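## Task

Get every pill into the Saturday compartment so that they stay there without the robot holding them, then open the gripper and pull the arm away.

## Robot and tools

Robot: two arms, left_arm and right_arm, each ending in a parallel two-finger gripper, working over a table in a physics simulation. Keep everything on the table. Small tugs on held parts or pushes on loose objects can happen at random.

Frame: one scene frame for both arms, in metres. The origin sits at table-top height, midway between the arms, roughly 5 to 10 cm in from the near table edge. +z is up, +x reaches out across the table, and left_arm is on the +y side. The arm names do not match left or right in any image. Reported hand positions can be somewhat wrong, more so at long reach.

Gripper axes: fingers point along the gripper's +z and close along its y. end_effector_position is the spot between the finger pads, about 1 cm short of the tips.

The 16-number row: used by both movement tools. It is a single list covering both arms: for left_arm x, y, z (metres), qw, qx, qy, qz (quaternion, w first), opening; then the same eight for right_arm. Position and quaternion are an absolute target pose in the scene frame, not an offset. Opening runs from -1 (closed) to +1 (fully open, 0.093 m). To keep an arm still or keep its orientation, repeat its exact pose and quaternion from the last result before it was meant to stay, rather than the drifting reported values. A target more than 0.6 m from the arm's last reported position along any gripper axis gets the call refused.

Tools:
- execute_actions {"actions": [...], "pictures": bool}. Empty list: just returns the state. One action {"rows": [[16 numbers], ...], "steps": n}: up to 15 rows and at most 15 steps, each step 1/30 s; each row is one step, the last row repeats if rows run out; steps defaults to 15. One wait {"steps": n} with n up to 300, counted from the previous result, including the time spent composing the reply. Pictures come with results unless pictures is false. A refused call sends nothing.
- move {"target": [16 numbers], "speed": m/s}: drives each gripper along a straight line to its target pose; both paths finish together, lasting 0.5 to 10 s (cut off at 10 s). speed ranges 0.002 to 0.5, default 0.25; turning is capped at twice that in rad/s. The opening is applied at the start. Paths ignore obstacles and the other arm; grippers lag and can overshoot speed, especially with a near-straight arm. Faster contact and targets set deeper past a surface mean harder impacts. The result adds a "move:" line with the ending (done, off_target, moving, held, fault) and active limits, plus each gripper's distance to its target. If only one arm is named, the other finished. limits=paced: the pose was clipped; limits=held: a check blocked some steps, after which the arm may jump faster.
- wait {"seconds": 0 to 10}: lets time pass with no new command.
- zoom_image {"camera": name, "region": [x0, y0, x1, y1]}: magnifies part of the latest full image; pixels from the top-left, region at most 504x504. Cameras: cam_head_left, cam_head_right, cam_high, cam_low, cam_left_wrist, cam_right_wrist, all 504x504.
- finished_scene {"scene": number}: closes the current scene permanently, reports success, and gives the next task. Only call it once the pills rest in the right compartment and the arm has released and backed off. Ending a reply with no tool call ends everything.

Controller behaviour: each step, the commanded pose is clipped to within 70 mm and 16 degrees of the measured pose, then inverse kinematics moves the joints, favouring position over orientation. After an action ends, an arm only continues to its last clipped pose, so long moves may need several calls; check the result. Joint friction may leave the gripper up to about 31 mm off, and very small commands may do nothing. Elbows never fully straighten. Joint limits (rad), base to hand: waist -2.618 to 3.054, shoulder 0 to 3.142, elbow 0 to 3.142, wrist pitch -1.571 to 1.571, wrist yaw -1.571 to 1.571, wrist roll -2.094 to 2.094. The simulation keeps running while a reply is being written.

Result lines: the state line shows each arm's position and quaternion. grip_measured is the finger motor on the -1..+1 scale; pads meet near -0.94 and every millimetre of object width adds about 0.0208; each gripper may read off by up to 0.02. The motor keeps heading to the commanded value after the pads touch, so a lower number squeezes harder (up to roughly 50-62 N per pad; thin parts get less). Keep sending the closing value to keep holding. The last entry of each arm's Joint positions list is the opening in metres, floored at zero. "pose unreachable" and HELD mark steps the clearance check altered or blocked. "Hand target" shows where the controller is currently driving each gripper. MOTOR HOT appears from 75 °C; at 90 °C the arm is halted 10 s; at 100 °C it goes limp and drops. These appear as OVER-TEMPERATURE FAULT lines; avoid holding loads longer than needed.

Avoid: dropping or knocking pills or anything else off the table, slamming or pressing hard, arms colliding with each other, and hitting the bar under the bases or the plate behind it (up to about 3 cm above the table, no warning given). Camera calibrations are supplied per camera (intrinsics K, distortion, world-to-camera transforms) and may be slightly off; wrist camera poses follow their arm's joints.

Each tool is called by a JSON object that holds its "fn" and its "kwargs".

## Session

{"fn": "execute_actions", "kwargs": {"actions": []}}

Scene clock: 0.00 s of 5400.00 s.
left_arm: end_effector_position=(+0.5472, +0.3937, +0.3339) grip_measured=+0.989 end_effector_quat_wxyz=(+0.620, +0.061, +0.724, +0.297) | right_arm: end_effector_position=(+0.1160, +0.1464, +0.1889) grip_measured=+0.990 end_effector_quat_wxyz=(-0.493, +0.742, -0.306, +0.335)
Joint positions: left_arm=[ 0.069  1.724  1.425  0.25  -0.289  0.536  0.093] | right_arm=[ 1.675  1.822  1.226  0.032  0.966 -1.289  0.093]
Joint velocities: left_arm=[-0.007  0.002  0.007  0.007 -0.022  0.037  0.001] | right_arm=[-0.017 -0.007  0.007  0.022  0.022  0.022  0.001]
Hand target (left_arm): +0.547, +0.394, +0.334; +0.620, +0.061, +0.724, +0.297
Hand target (right_arm): +0.116, +0.146, +0.189; -0.493, +0.742, -0.306, +0.335

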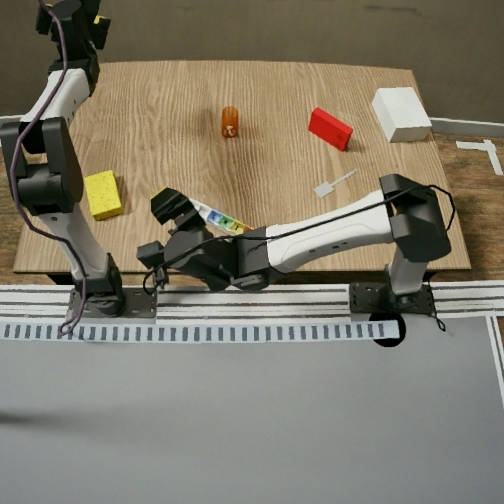

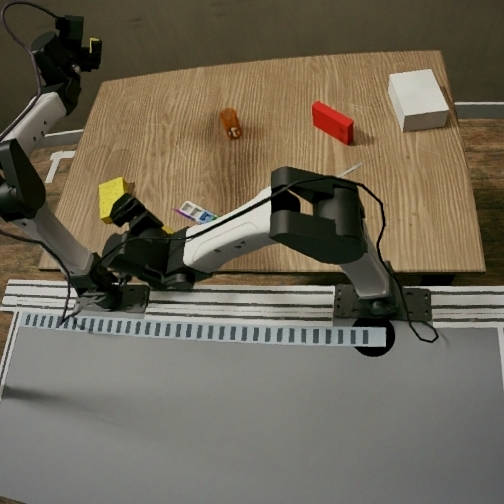

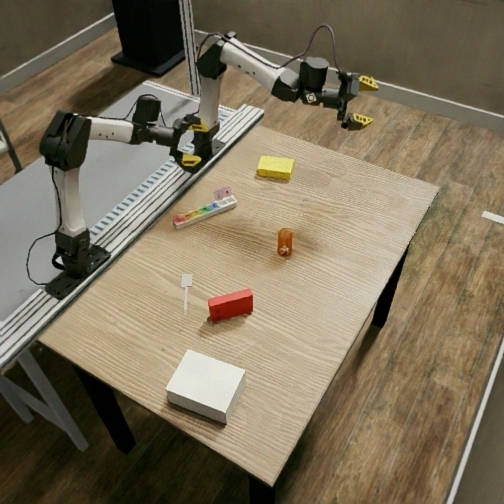

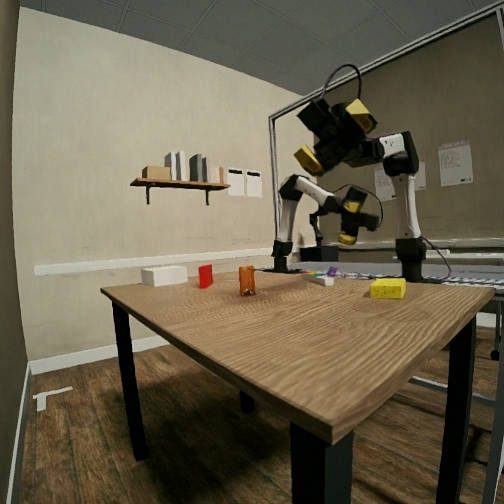

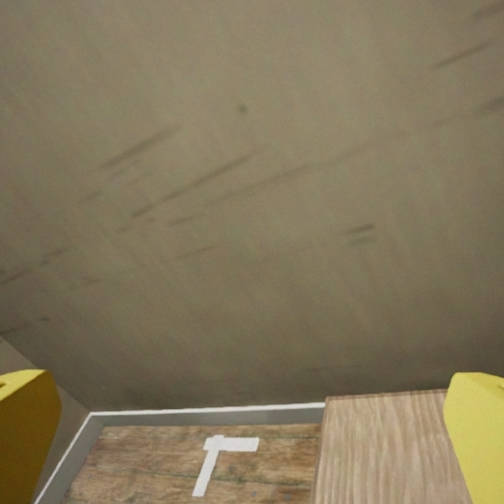

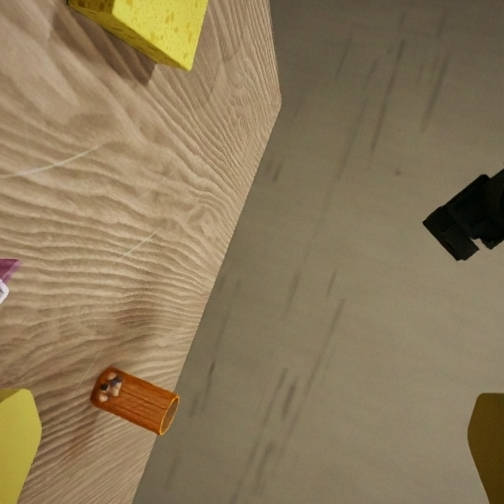

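{"fn": "zoom_image", "kwargs": {"camera": "cam_high", "region": [160, 170, 310, 270]}}

{"fn": "move", "kwargs": {"target": [0.5472,0.3937,0.3339,0.62,0.061,0.724,0.297,1, 0.2,-0.3,0.25,0.38,0,0.92,0,1]}}

{"fn": "zoom_image", "kwargs": {"camera": "cam_head_left", "region": [160, 95, 300, 255]}}

{"fn": "zoom_image", "kwargs": {"camera": "cam_head_right", "region": [160, 95, 300, 255]}}

Region (160, 170, 310, 270) of cam_high's 504x504 image, scaled by 3.360, with more detail than that image has.

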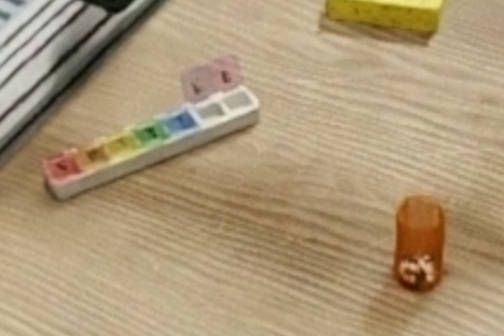

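Scene clock: 6.77 s of 5400.00 s.
left_arm: end_effector_position=(+0.5472, +0.3938, +0.3340) grip_measured=+0.989 end_effector_quat_wxyz=(+0.620, +0.061, +0.724, +0.297) | right_arm: end_effector_position=(+0.2007, -0.2973, +0.2329) grip_measured=+0.989 end_effector_quat_wxyz=(+0.361, +0.001, +0.933, -0.009)
Joint positions: left_arm=[ 0.069  1.724  1.425  0.25  -0.289  0.536  0.093] | right_arm=[ 0.405  0.748  1.027 -1.166  0.252  0.268  0.093]
Joint velocities: left_arm=[-0.012 -0.017  0.012 -0.007  0.007  0.022  0.   ] | right_arm=[-0.007 -0.002 -0.002 -0.007 -0.022  0.007 -0.001]
Hand target (left_arm): +0.547, +0.394, +0.334; +0.620, +0.061, +0.724, +0.297
Hand target (right_arm): +0.202, -0.297, +0.246; +0.382, +0.004, +0.924, +0.001
Off the commanded pose (left_arm): 0.000 m, 0 deg.
Off the commanded pose (right_arm): 0.017 m, 3 deg.
move: off_target (right_arm)
camera_calibration (this result's frames):
cam_left_wrist: T_world_to_cam=[[0.275966, -0.829501, -0.485562, 0.336928], [-0.606091, 0.241902, -0.757718, 0.525275], [0.745987, 0.503399, -0.435996, -0.374807], [0, 0, 0, 1]] pos_world=[0.504985, 0.341094, 0.398195]
cam_right_wrist: T_world_to_cam=[[-0.0211924, -0.999765, -0.00453807, -0.292899], [-0.959217, 0.0216122, -0.281844, 0.302395], [0.281876, -0.00161996, -0.95945, 0.246464], [0, 0, 0, 1]] pos_world=[0.214383, -0.298966, 0.320369]

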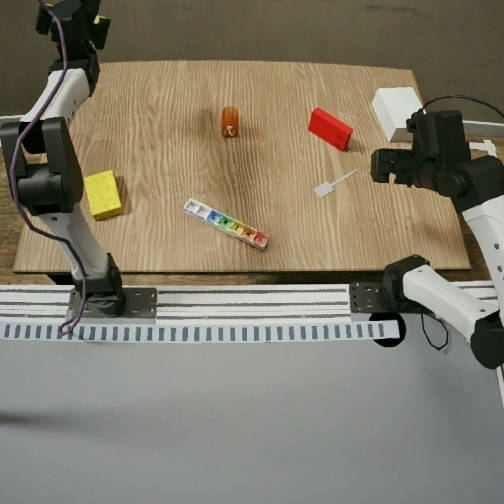

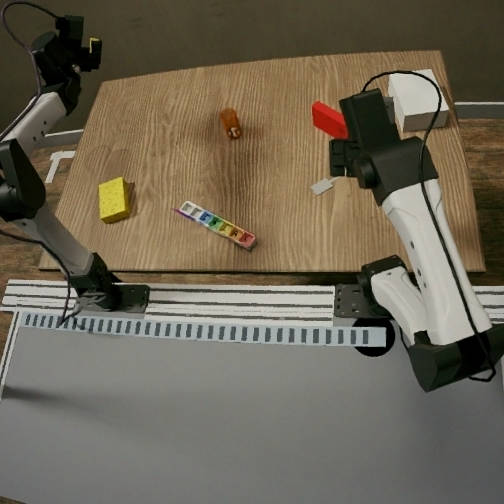

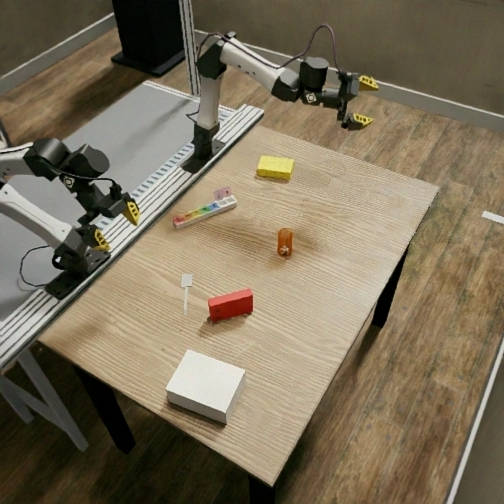

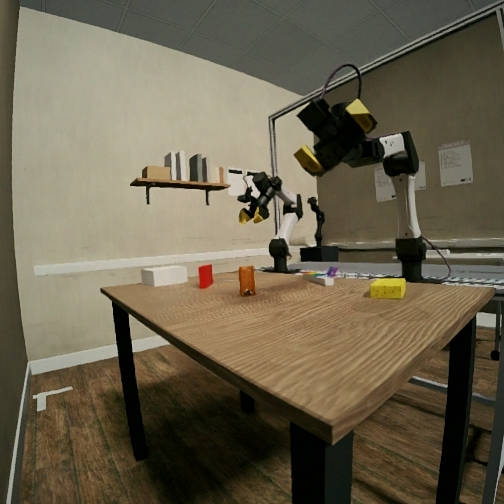

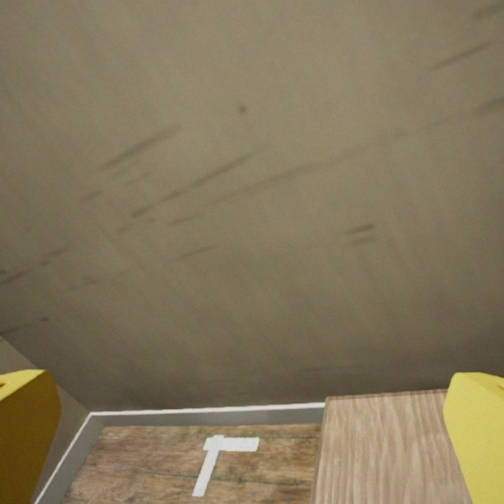

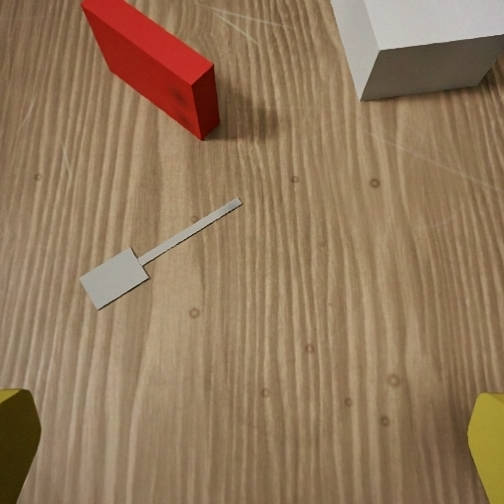

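Region (160, 95, 300, 255) of cam_head_left's 504x504 image, scaled by 3.150, with more detail than that image has; it fills the left 441 columns of this view, and the rest is white.

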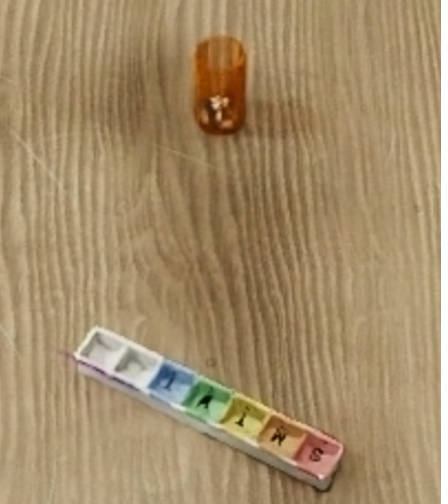

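Region (160, 95, 300, 255) of cam_head_right's 504x504 image, scaled by 3.150, with more detail than that image has; it fills the left 441 columns of this view, and the rest is white.

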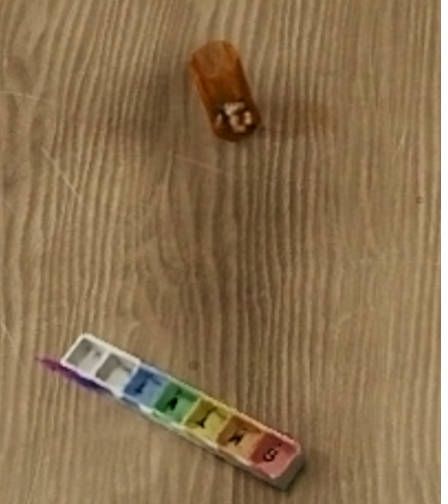

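{"fn": "move", "kwargs": {"target": [0.33,0.30,0.22,0.27,0.653,0.653,-0.27,1, 0.42,-0.052,0.08,0.547,-0.246,0.781,0.173,1]}}

Scene clock: 13.47 s of 5400.00 s.
left_arm: end_effector_position=(+0.3409, +0.3037, +0.2258) grip_measured=+0.989 end_effector_quat_wxyz=(+0.349, +0.617, +0.683, -0.176) | right_arm: end_effector_position=(+0.4134, -0.0575, +0.0769) grip_measured=+0.989 end_effector_quat_wxyz=(+0.535, -0.243, +0.792, +0.168)
Joint positions: left_arm=[ 0.359  1.747  1.737 -1.548  0.785  1.832  0.093] | right_arm=[ 0.619  1.9    0.773  0.73  -0.032  0.002  0.093]
Joint velocities: left_arm=[-0.022 -0.012 -0.017 -0.051  0.007 -0.066  0.001] | right_arm=[ 0.007 -0.022 -0.007  0.007  0.022 -0.007  0.001]
Hand target (left_arm): +0.333, +0.298, +0.219; +0.335, +0.622, +0.682, -0.190
Hand target (right_arm): +0.418, -0.049, +0.083; +0.544, -0.248, +0.782, +0.175
Off the commanded pose (left_arm): 0.013 m, 15 deg.
Off the commanded pose (right_arm): 0.009 m, 2 deg.
joint sent to its limit (left arm) — the command would take joint 4 (wrist pitch) past its lower limit, so that joint was sent only as far as its limit.
move: off_target (left_arm)
camera_calibration (this result's frames):
cam_left_wrist: T_world_to_cam=[[-0.96822, -0.185634, -0.167602, 0.423517], [-0.124136, 0.938461, -0.322307, -0.134144], [0.217119, -0.291259, -0.93168, 0.310849], [0, 0, 0, 1]] pos_world=[0.325914, 0.295045, 0.317358]
cam_right_wrist: T_world_to_cam=[[0.561899, -0.826656, -0.0301713, -0.278436], [-0.623786, -0.399484, -0.671791, 0.324396], [0.543287, 0.396299, -0.740126, -0.064853], [0, 0, 0, 1]] pos_world=[0.394041, -0.0748786, 0.161526]

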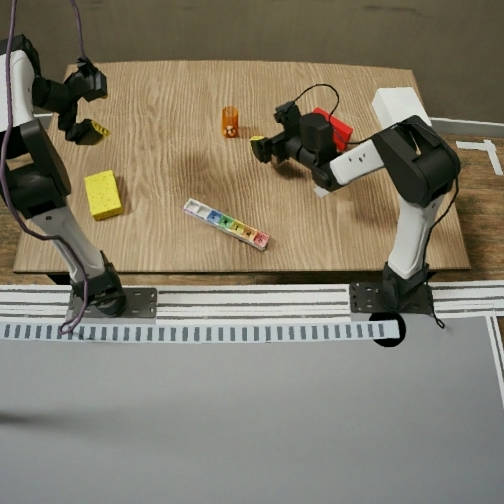

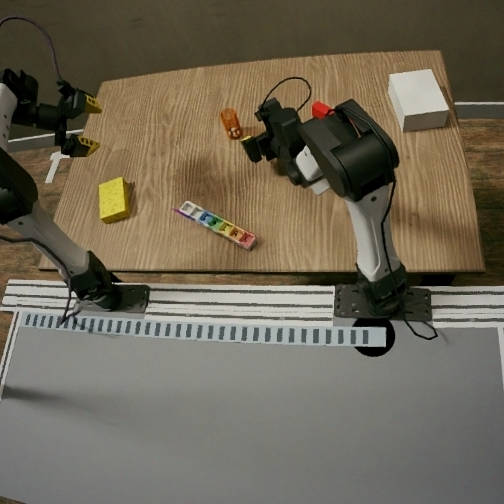

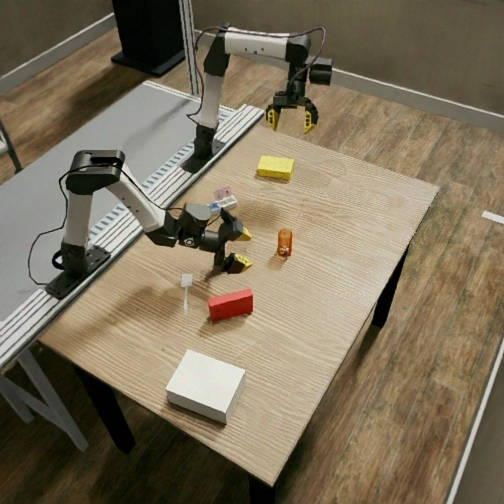

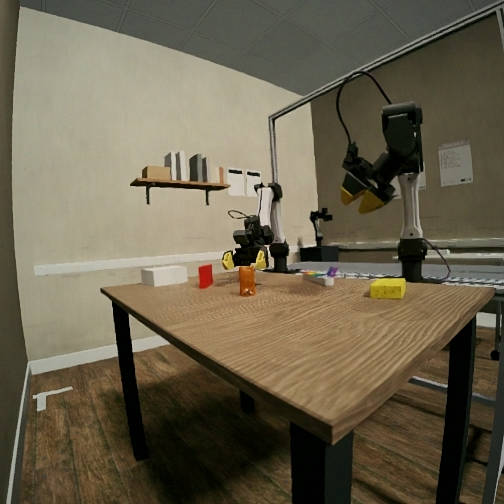

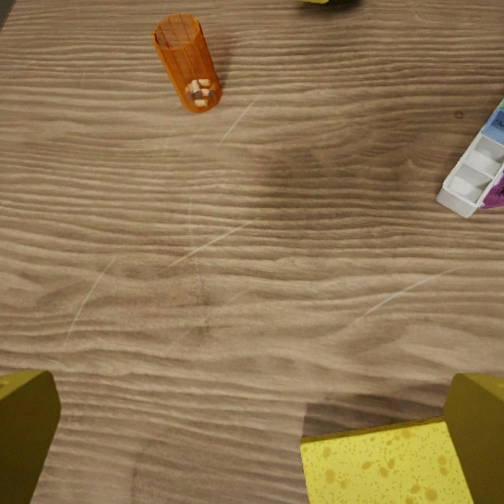

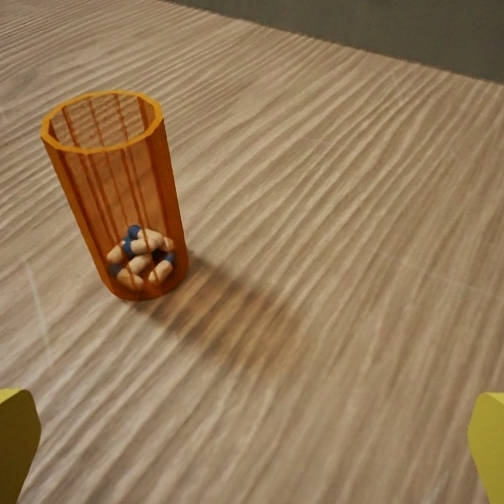

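{"fn": "move", "kwargs": {"target": [0.25,0.30,0.2,0.35,0.39,0.84,-0.16,1, 0.39,-0.012,0.05,0.547,-0.246,0.781,0.173,1], "speed": 0.15}}

Scene clock: 16.17 s of 5400.00 s.
left_arm: end_effector_position=(+0.2532, +0.2957, +0.2068) grip_measured=+0.989 end_effector_quat_wxyz=(+0.355, +0.402, +0.829, -0.160) | right_arm: end_effector_position=(+0.3906, -0.0135, +0.0545) grip_measured=+0.989 end_effector_quat_wxyz=(+0.547, -0.249, +0.780, +0.173)
Joint positions: left_arm=[ 0.448  1.2    1.159 -1.281  0.753  1.262  0.093] | right_arm=[0.759 2.018 0.773 0.879 0.087 0.038 0.093]
Joint velocities: left_arm=[ 0.017 -0.007 -0.002 -0.007  0.037 -0.007 -0.001] | right_arm=[-0.007  0.012 -0.007  0.022 -0.007  0.022  0.001]
Hand target (left_arm): +0.250, +0.299, +0.199; +0.348, +0.391, +0.837, -0.159
Hand target (right_arm): +0.390, -0.012, +0.050; +0.547, -0.247, +0.781, +0.173
Off the commanded pose (left_arm): 0.009 m, 2 deg.
Off the commanded pose (right_arm): 0.005 m, 0 deg.
move: done
camera_calibration (this result's frames):
cam_left_wrist: T_world_to_cam=[[-0.773644, -0.633612, 0.00322454, 0.381772], [-0.596976, 0.727187, -0.338849, 0.0419736], [0.212354, -0.264073, -0.940835, 0.304902], [0, 0, 0, 1]] pos_world=[0.255666, 0.291889, 0.299854]
cam_right_wrist: T_world_to_cam=[[0.576544, -0.816809, -0.0205101, -0.236062], [-0.595239, -0.402688, -0.695365, 0.302777], [0.559721, 0.413117, -0.718364, -0.0937447], [0, 0, 0, 1]] pos_world=[0.368796, -0.0321649, 0.138356]

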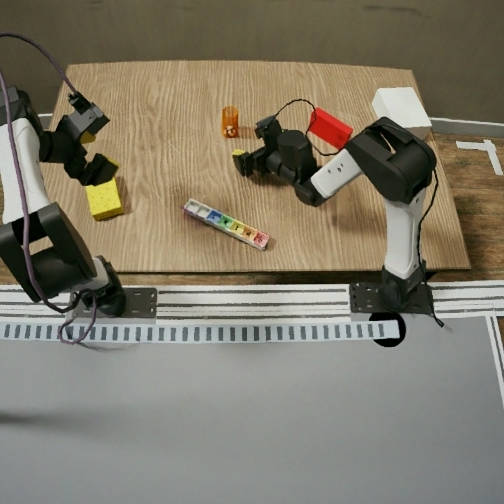

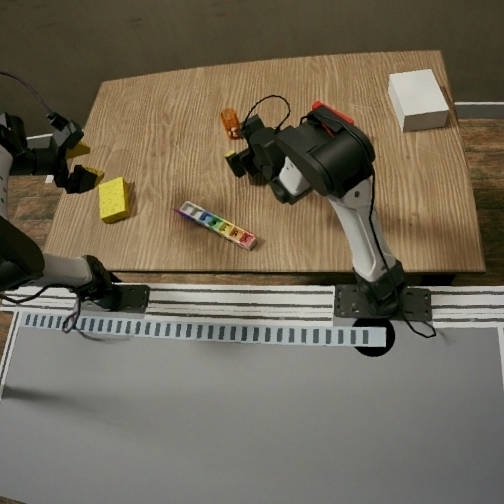

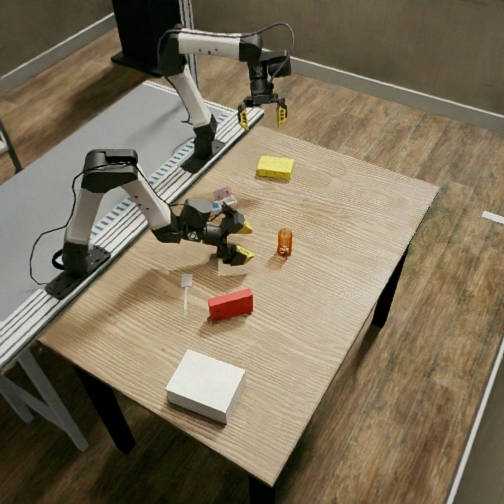

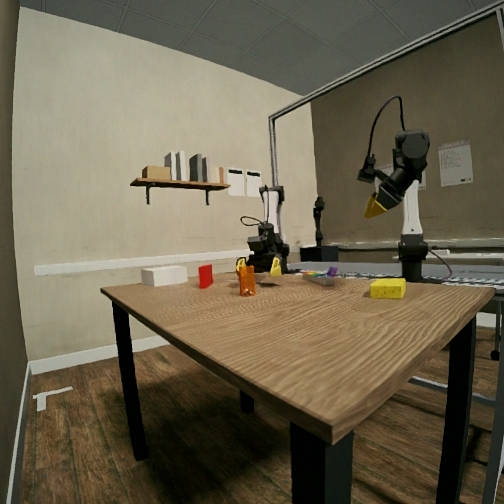

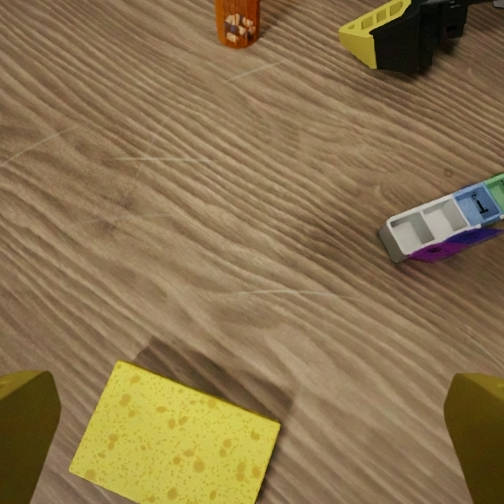

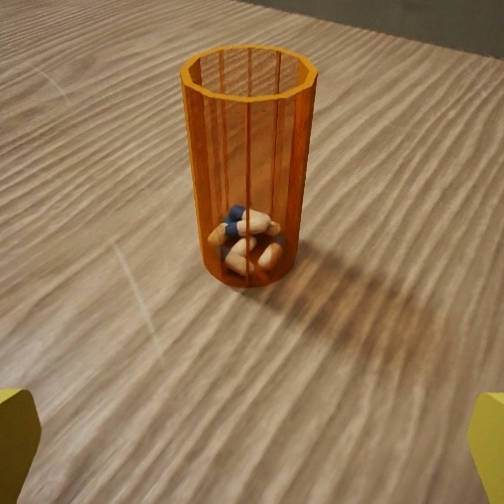

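{"fn": "move", "kwargs": {"target": [0.22,0.27,0.16,0.35,0.52,0.75,-0.24,1, 0.480,0.049,0.038,0.547,-0.246,0.781,0.173,1], "speed": 0.08}}

{"fn": "zoom_image", "kwargs": {"camera": "cam_high", "region": [200, 180, 340, 290]}}

{"fn": "zoom_image", "kwargs": {"camera": "cam_low", "region": [190, 220, 350, 320]}}

Scene clock: 19.30 s of 5400.00 s.
left_arm: end_effector_position=(+0.2276, +0.2722, +0.1686) grip_measured=+0.989 end_effector_quat_wxyz=(+0.359, +0.524, +0.741, -0.215) | right_arm: end_effector_position=(+0.4717, +0.0498, +0.0381) grip_measured=+0.989 end_effector_quat_wxyz=(+0.544, -0.248, +0.783, +0.172)
Joint positions: left_arm=[ 0.457  1.27   1.029 -1.372  0.846  1.716  0.093] | right_arm=[0.75  2.322 1.264 0.685 0.081 0.038 0.093]
Joint velocities: left_arm=[-0.007 -0.007  0.012 -0.037 -0.007  0.007  0.   ] | right_arm=[-0.022  0.002 -0.007 -0.022  0.037 -0.037 -0.001]
Hand target (left_arm): +0.221, +0.270, +0.160; +0.350, +0.514, +0.746, -0.238
Hand target (right_arm): +0.479, +0.050, +0.039; +0.547, -0.246, +0.781, +0.173
Off the commanded pose (left_arm): 0.012 m, 3 deg.
Off the commanded pose (right_arm): 0.008 m, 0 deg.
move: off_target (left_arm)
camera_calibration (this result's frames):
cam_left_wrist: T_world_to_cam=[[-0.930283, -0.365232, -0.0343443, 0.316138], [-0.32254, 0.858943, -0.397725, -0.0575223], [0.174761, -0.358919, -0.916862, 0.298486], [0, 0, 0, 1]] pos_world=[0.223381, 0.272004, 0.26165]
cam_right_wrist: T_world_to_cam=[[0.573093, -0.819179, -0.0225834, -0.229605], [-0.601885, -0.402054, -0.689991, 0.368103], [0.556146, 0.409022, -0.723466, -0.175075], [0, 0, 0, 1]] pos_world=[0.450508, 0.0315193, 0.122142]

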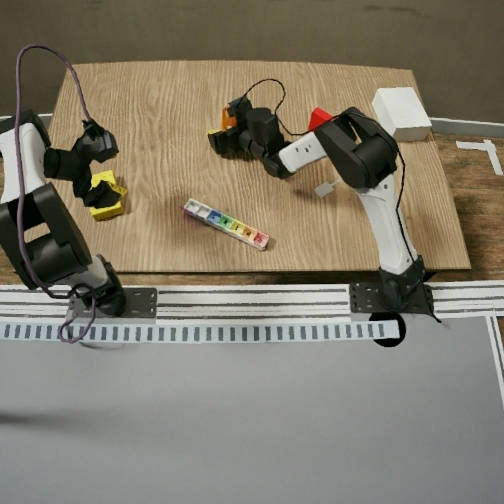

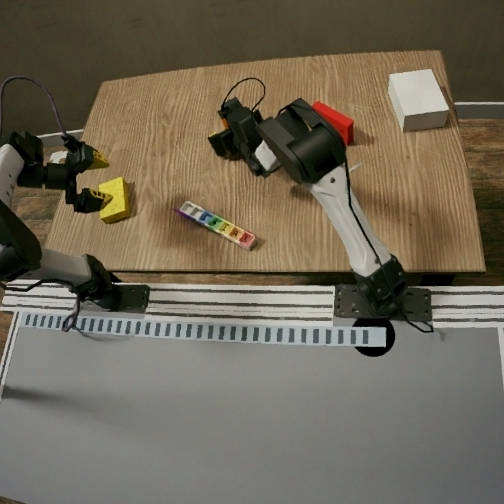

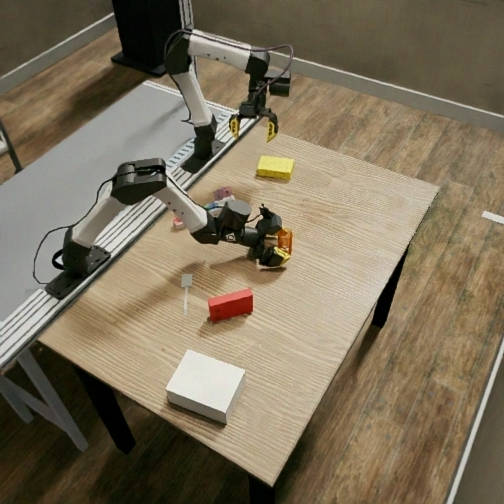

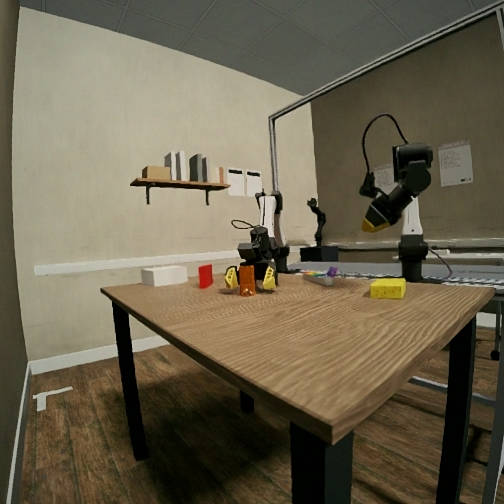

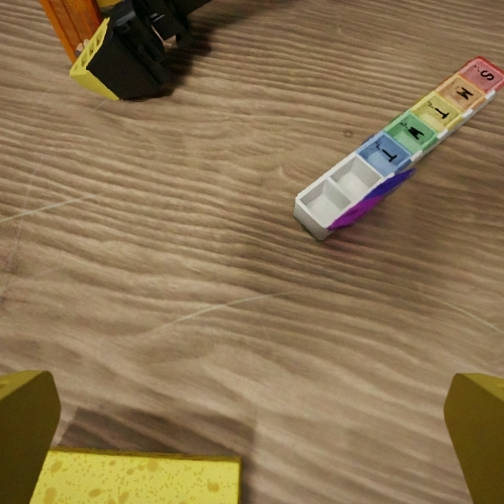

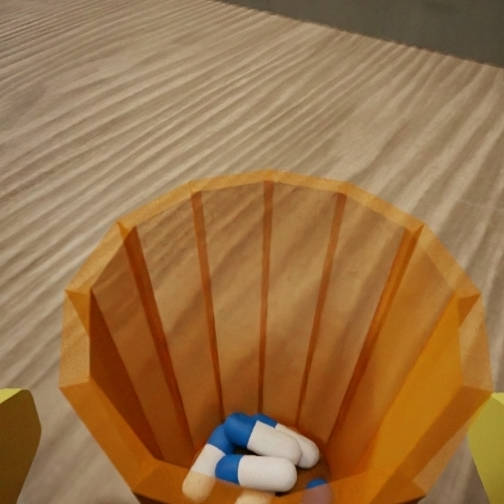

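Region (200, 180, 340, 290) of cam_high's 504x504 image, scaled by 3.600, with more detail than that image has; it fills the top 396 rows of this view, and the rest is white.

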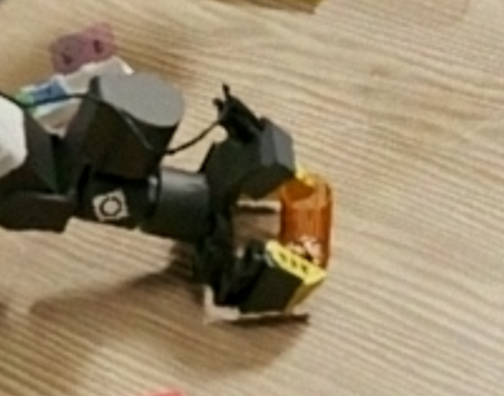

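Region (190, 220, 350, 320) of cam_low's 504x504 image, scaled by 3.150, with more detail than that image has; it fills the top 315 rows of this view, and the rest is white.

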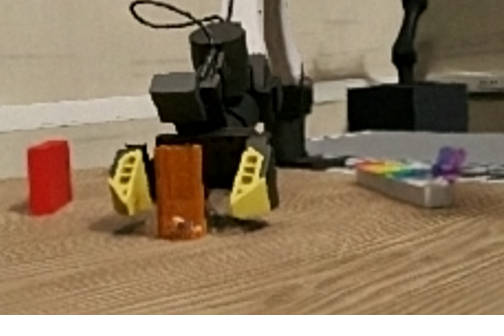

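{"fn": "move", "kwargs": {"target": [0.2276,0.2722,0.1686,0.359,0.524,0.741,-0.215,1, 0.492,0.054,0.05,0.547,-0.246,0.781,0.173,1], "speed": 0.04}}

{"fn": "move", "kwargs": {"target": [0.2276,0.2722,0.1686,0.359,0.524,0.741,-0.215,1, 0.492,0.054,0.05,0.547,-0.246,0.781,0.173,-0.3], "speed": 0.04}}

{"fn": "zoom_image", "kwargs": {"camera": "cam_low", "region": [190, 220, 350, 320]}}

Scene clock: 20.70 s of 5400.00 s.
left_arm: end_effector_position=(+0.2276, +0.2721, +0.1686) grip_measured=+0.989 end_effector_quat_wxyz=(+0.360, +0.525, +0.741, -0.215) | right_arm: end_effector_position=(+0.4858, +0.0537, +0.0533) grip_measured=+0.989 end_effector_quat_wxyz=(+0.548, -0.244, +0.781, +0.174)
Joint positions: left_arm=[ 0.457  1.27   1.029 -1.372  0.846  1.719  0.093] | right_arm=[0.737 2.322 1.335 0.624 0.07  0.038 0.093]
Joint velocities: left_arm=[-0.012  0.007  0.002  0.007  0.037 -0.051 -0.   ] | right_arm=[ 0.012 -0.012 -0.007 -0.037 -0.051 -0.081  0.   ]
Hand target (left_arm): +0.228, +0.272, +0.169; +0.359, +0.524, +0.741, -0.215
Hand target (right_arm): +0.492, +0.054, +0.050; +0.547, -0.246, +0.781, +0.173
Off the commanded pose (left_arm): 0.000 m, 0 deg.
Off the commanded pose (right_arm): 0.007 m, 0 deg.
move: done
camera_calibration (this result's frames):
cam_left_wrist: T_world_to_cam=[[-0.930931, -0.363386, -0.0363158, 0.316053], [-0.320073, 0.859745, -0.397986, -0.0581926], [0.175845, -0.358873, -0.916673, 0.298226], [0, 0, 0, 1]] pos_world=[0.223157, 0.271905, 0.261694]
cam_right_wrist: T_world_to_cam=[[0.570692, -0.820726, -0.0268228, -0.232634], [-0.599346, -0.393981, -0.696824, 0.387303], [0.561334, 0.413748, -0.716741, -0.176614], [0, 0, 0, 1]] pos_world=[0.46403, 0.0347351, 0.137056]

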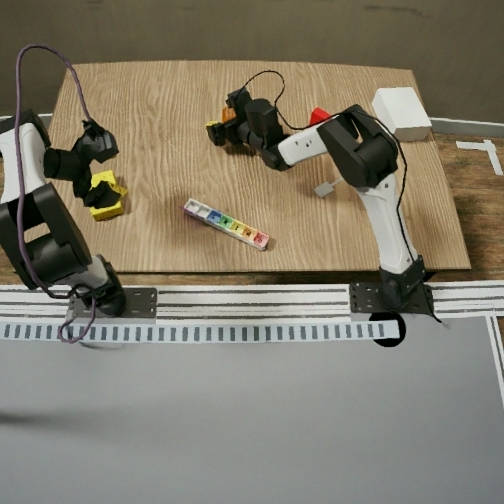

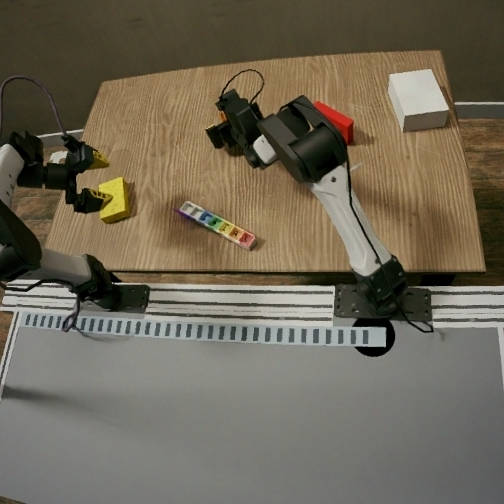

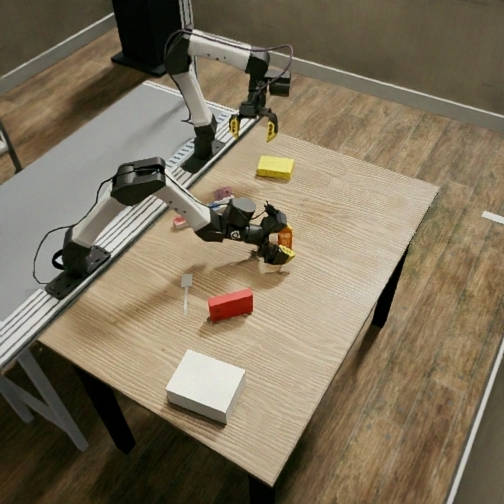

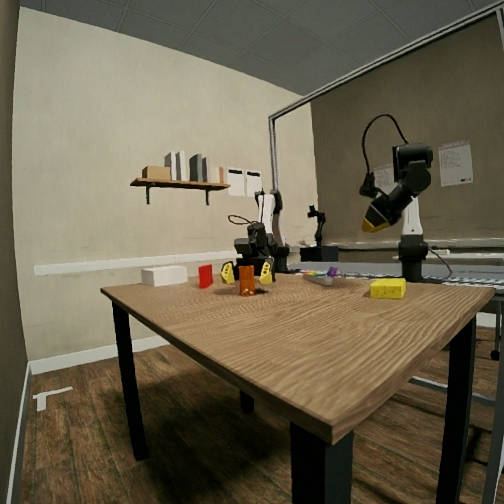

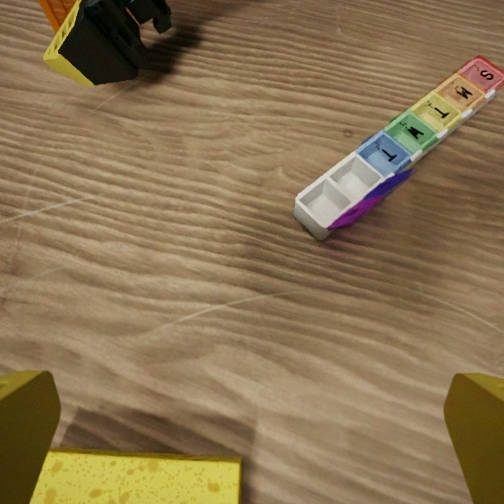

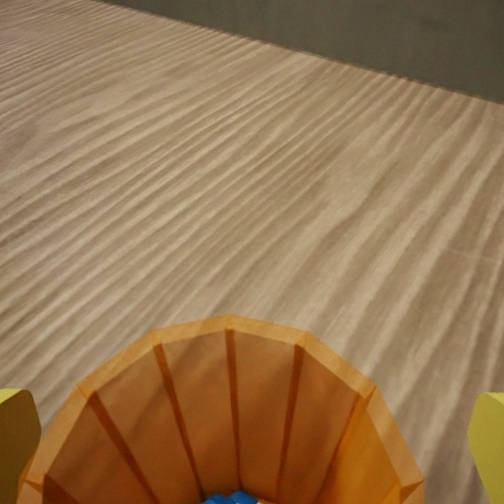

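Scene clock: 21.40 s of 5400.00 s.
left_arm: end_effector_position=(+0.2276, +0.2721, +0.1686) grip_measured=+0.989 end_effector_quat_wxyz=(+0.360, +0.525, +0.741, -0.215) | right_arm: end_effector_position=(+0.4857, +0.0537, +0.0531) grip_measured=-0.265 end_effector_quat_wxyz=(+0.547, -0.245, +0.781, +0.174)
Joint positions: left_arm=[ 0.457  1.27   1.029 -1.372  0.846  1.719  0.093] | right_arm=[0.737 2.322 1.335 0.623 0.07  0.038 0.032]
Joint velocities: left_arm=[ 0.017 -0.002 -0.027 -0.007  0.037 -0.037  0.   ] | right_arm=[-0.012 -0.017 -0.017 -0.022  0.051  0.022 -0.   ]
Hand target (left_arm): +0.228, +0.272, +0.169; +0.359, +0.524, +0.741, -0.215
Hand target (right_arm): +0.492, +0.054, +0.050; +0.547, -0.246, +0.781, +0.173
Off the commanded pose (left_arm): 0.000 m, 0 deg.
Off the commanded pose (right_arm): 0.007 m, 0 deg.
move: done
camera_calibration (this result's frames):
cam_left_wrist: T_world_to_cam=[[-0.930931, -0.363386, -0.0363158, 0.316053], [-0.320073, 0.859745, -0.397986, -0.0581926], [0.175845, -0.358873, -0.916673, 0.298226], [0, 0, 0, 1]] pos_world=[0.223157, 0.271905, 0.261694]
cam_right_wrist: T_world_to_cam=[[0.570671, -0.820743, -0.0267613, -0.232637], [-0.599759, -0.394315, -0.696279, 0.387327], [0.560914, 0.413397, -0.717272, -0.176443], [0, 0, 0, 1]] pos_world=[0.464032, 0.0347347, 0.136905]

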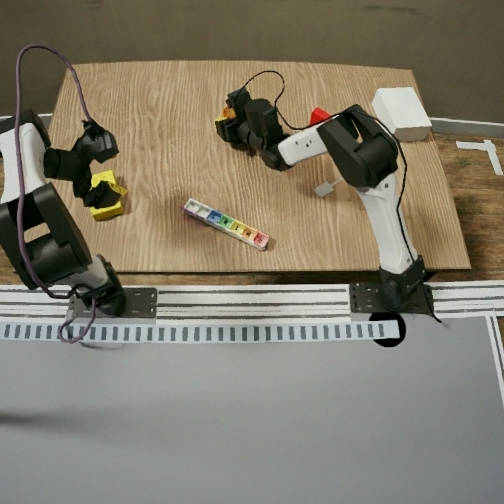

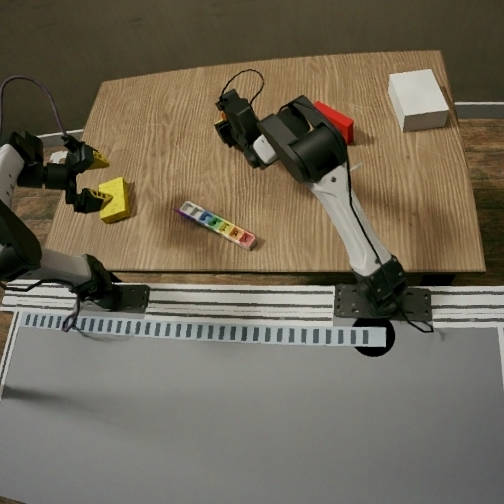

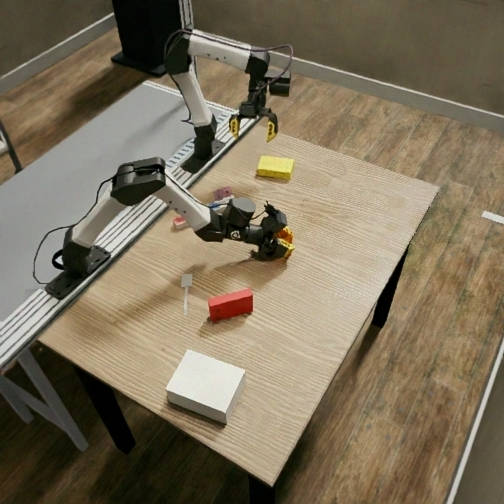

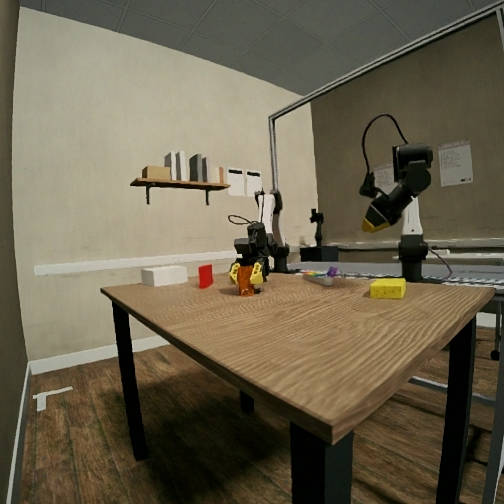

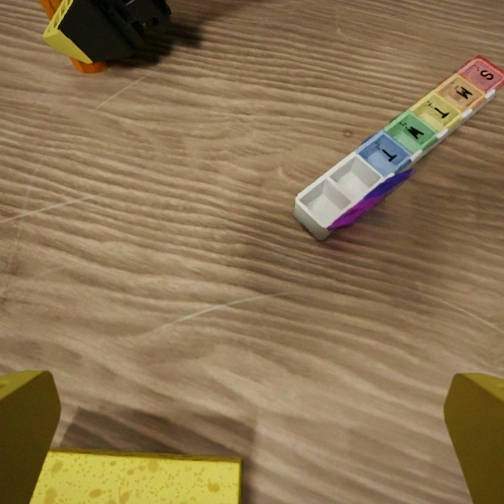

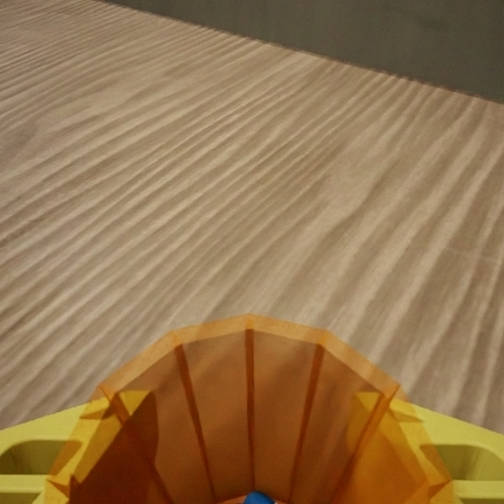

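Region (190, 220, 350, 320) of cam_low's 504x504 image, scaled by 3.150, with more detail than that image has; it fills the top 315 rows of this view, and the rest is white.

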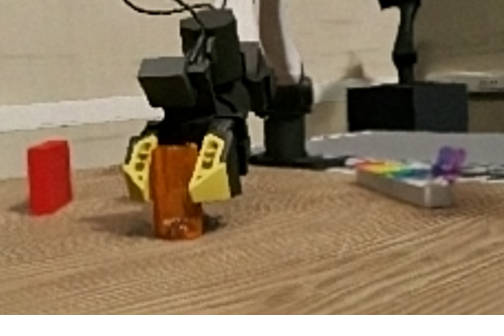

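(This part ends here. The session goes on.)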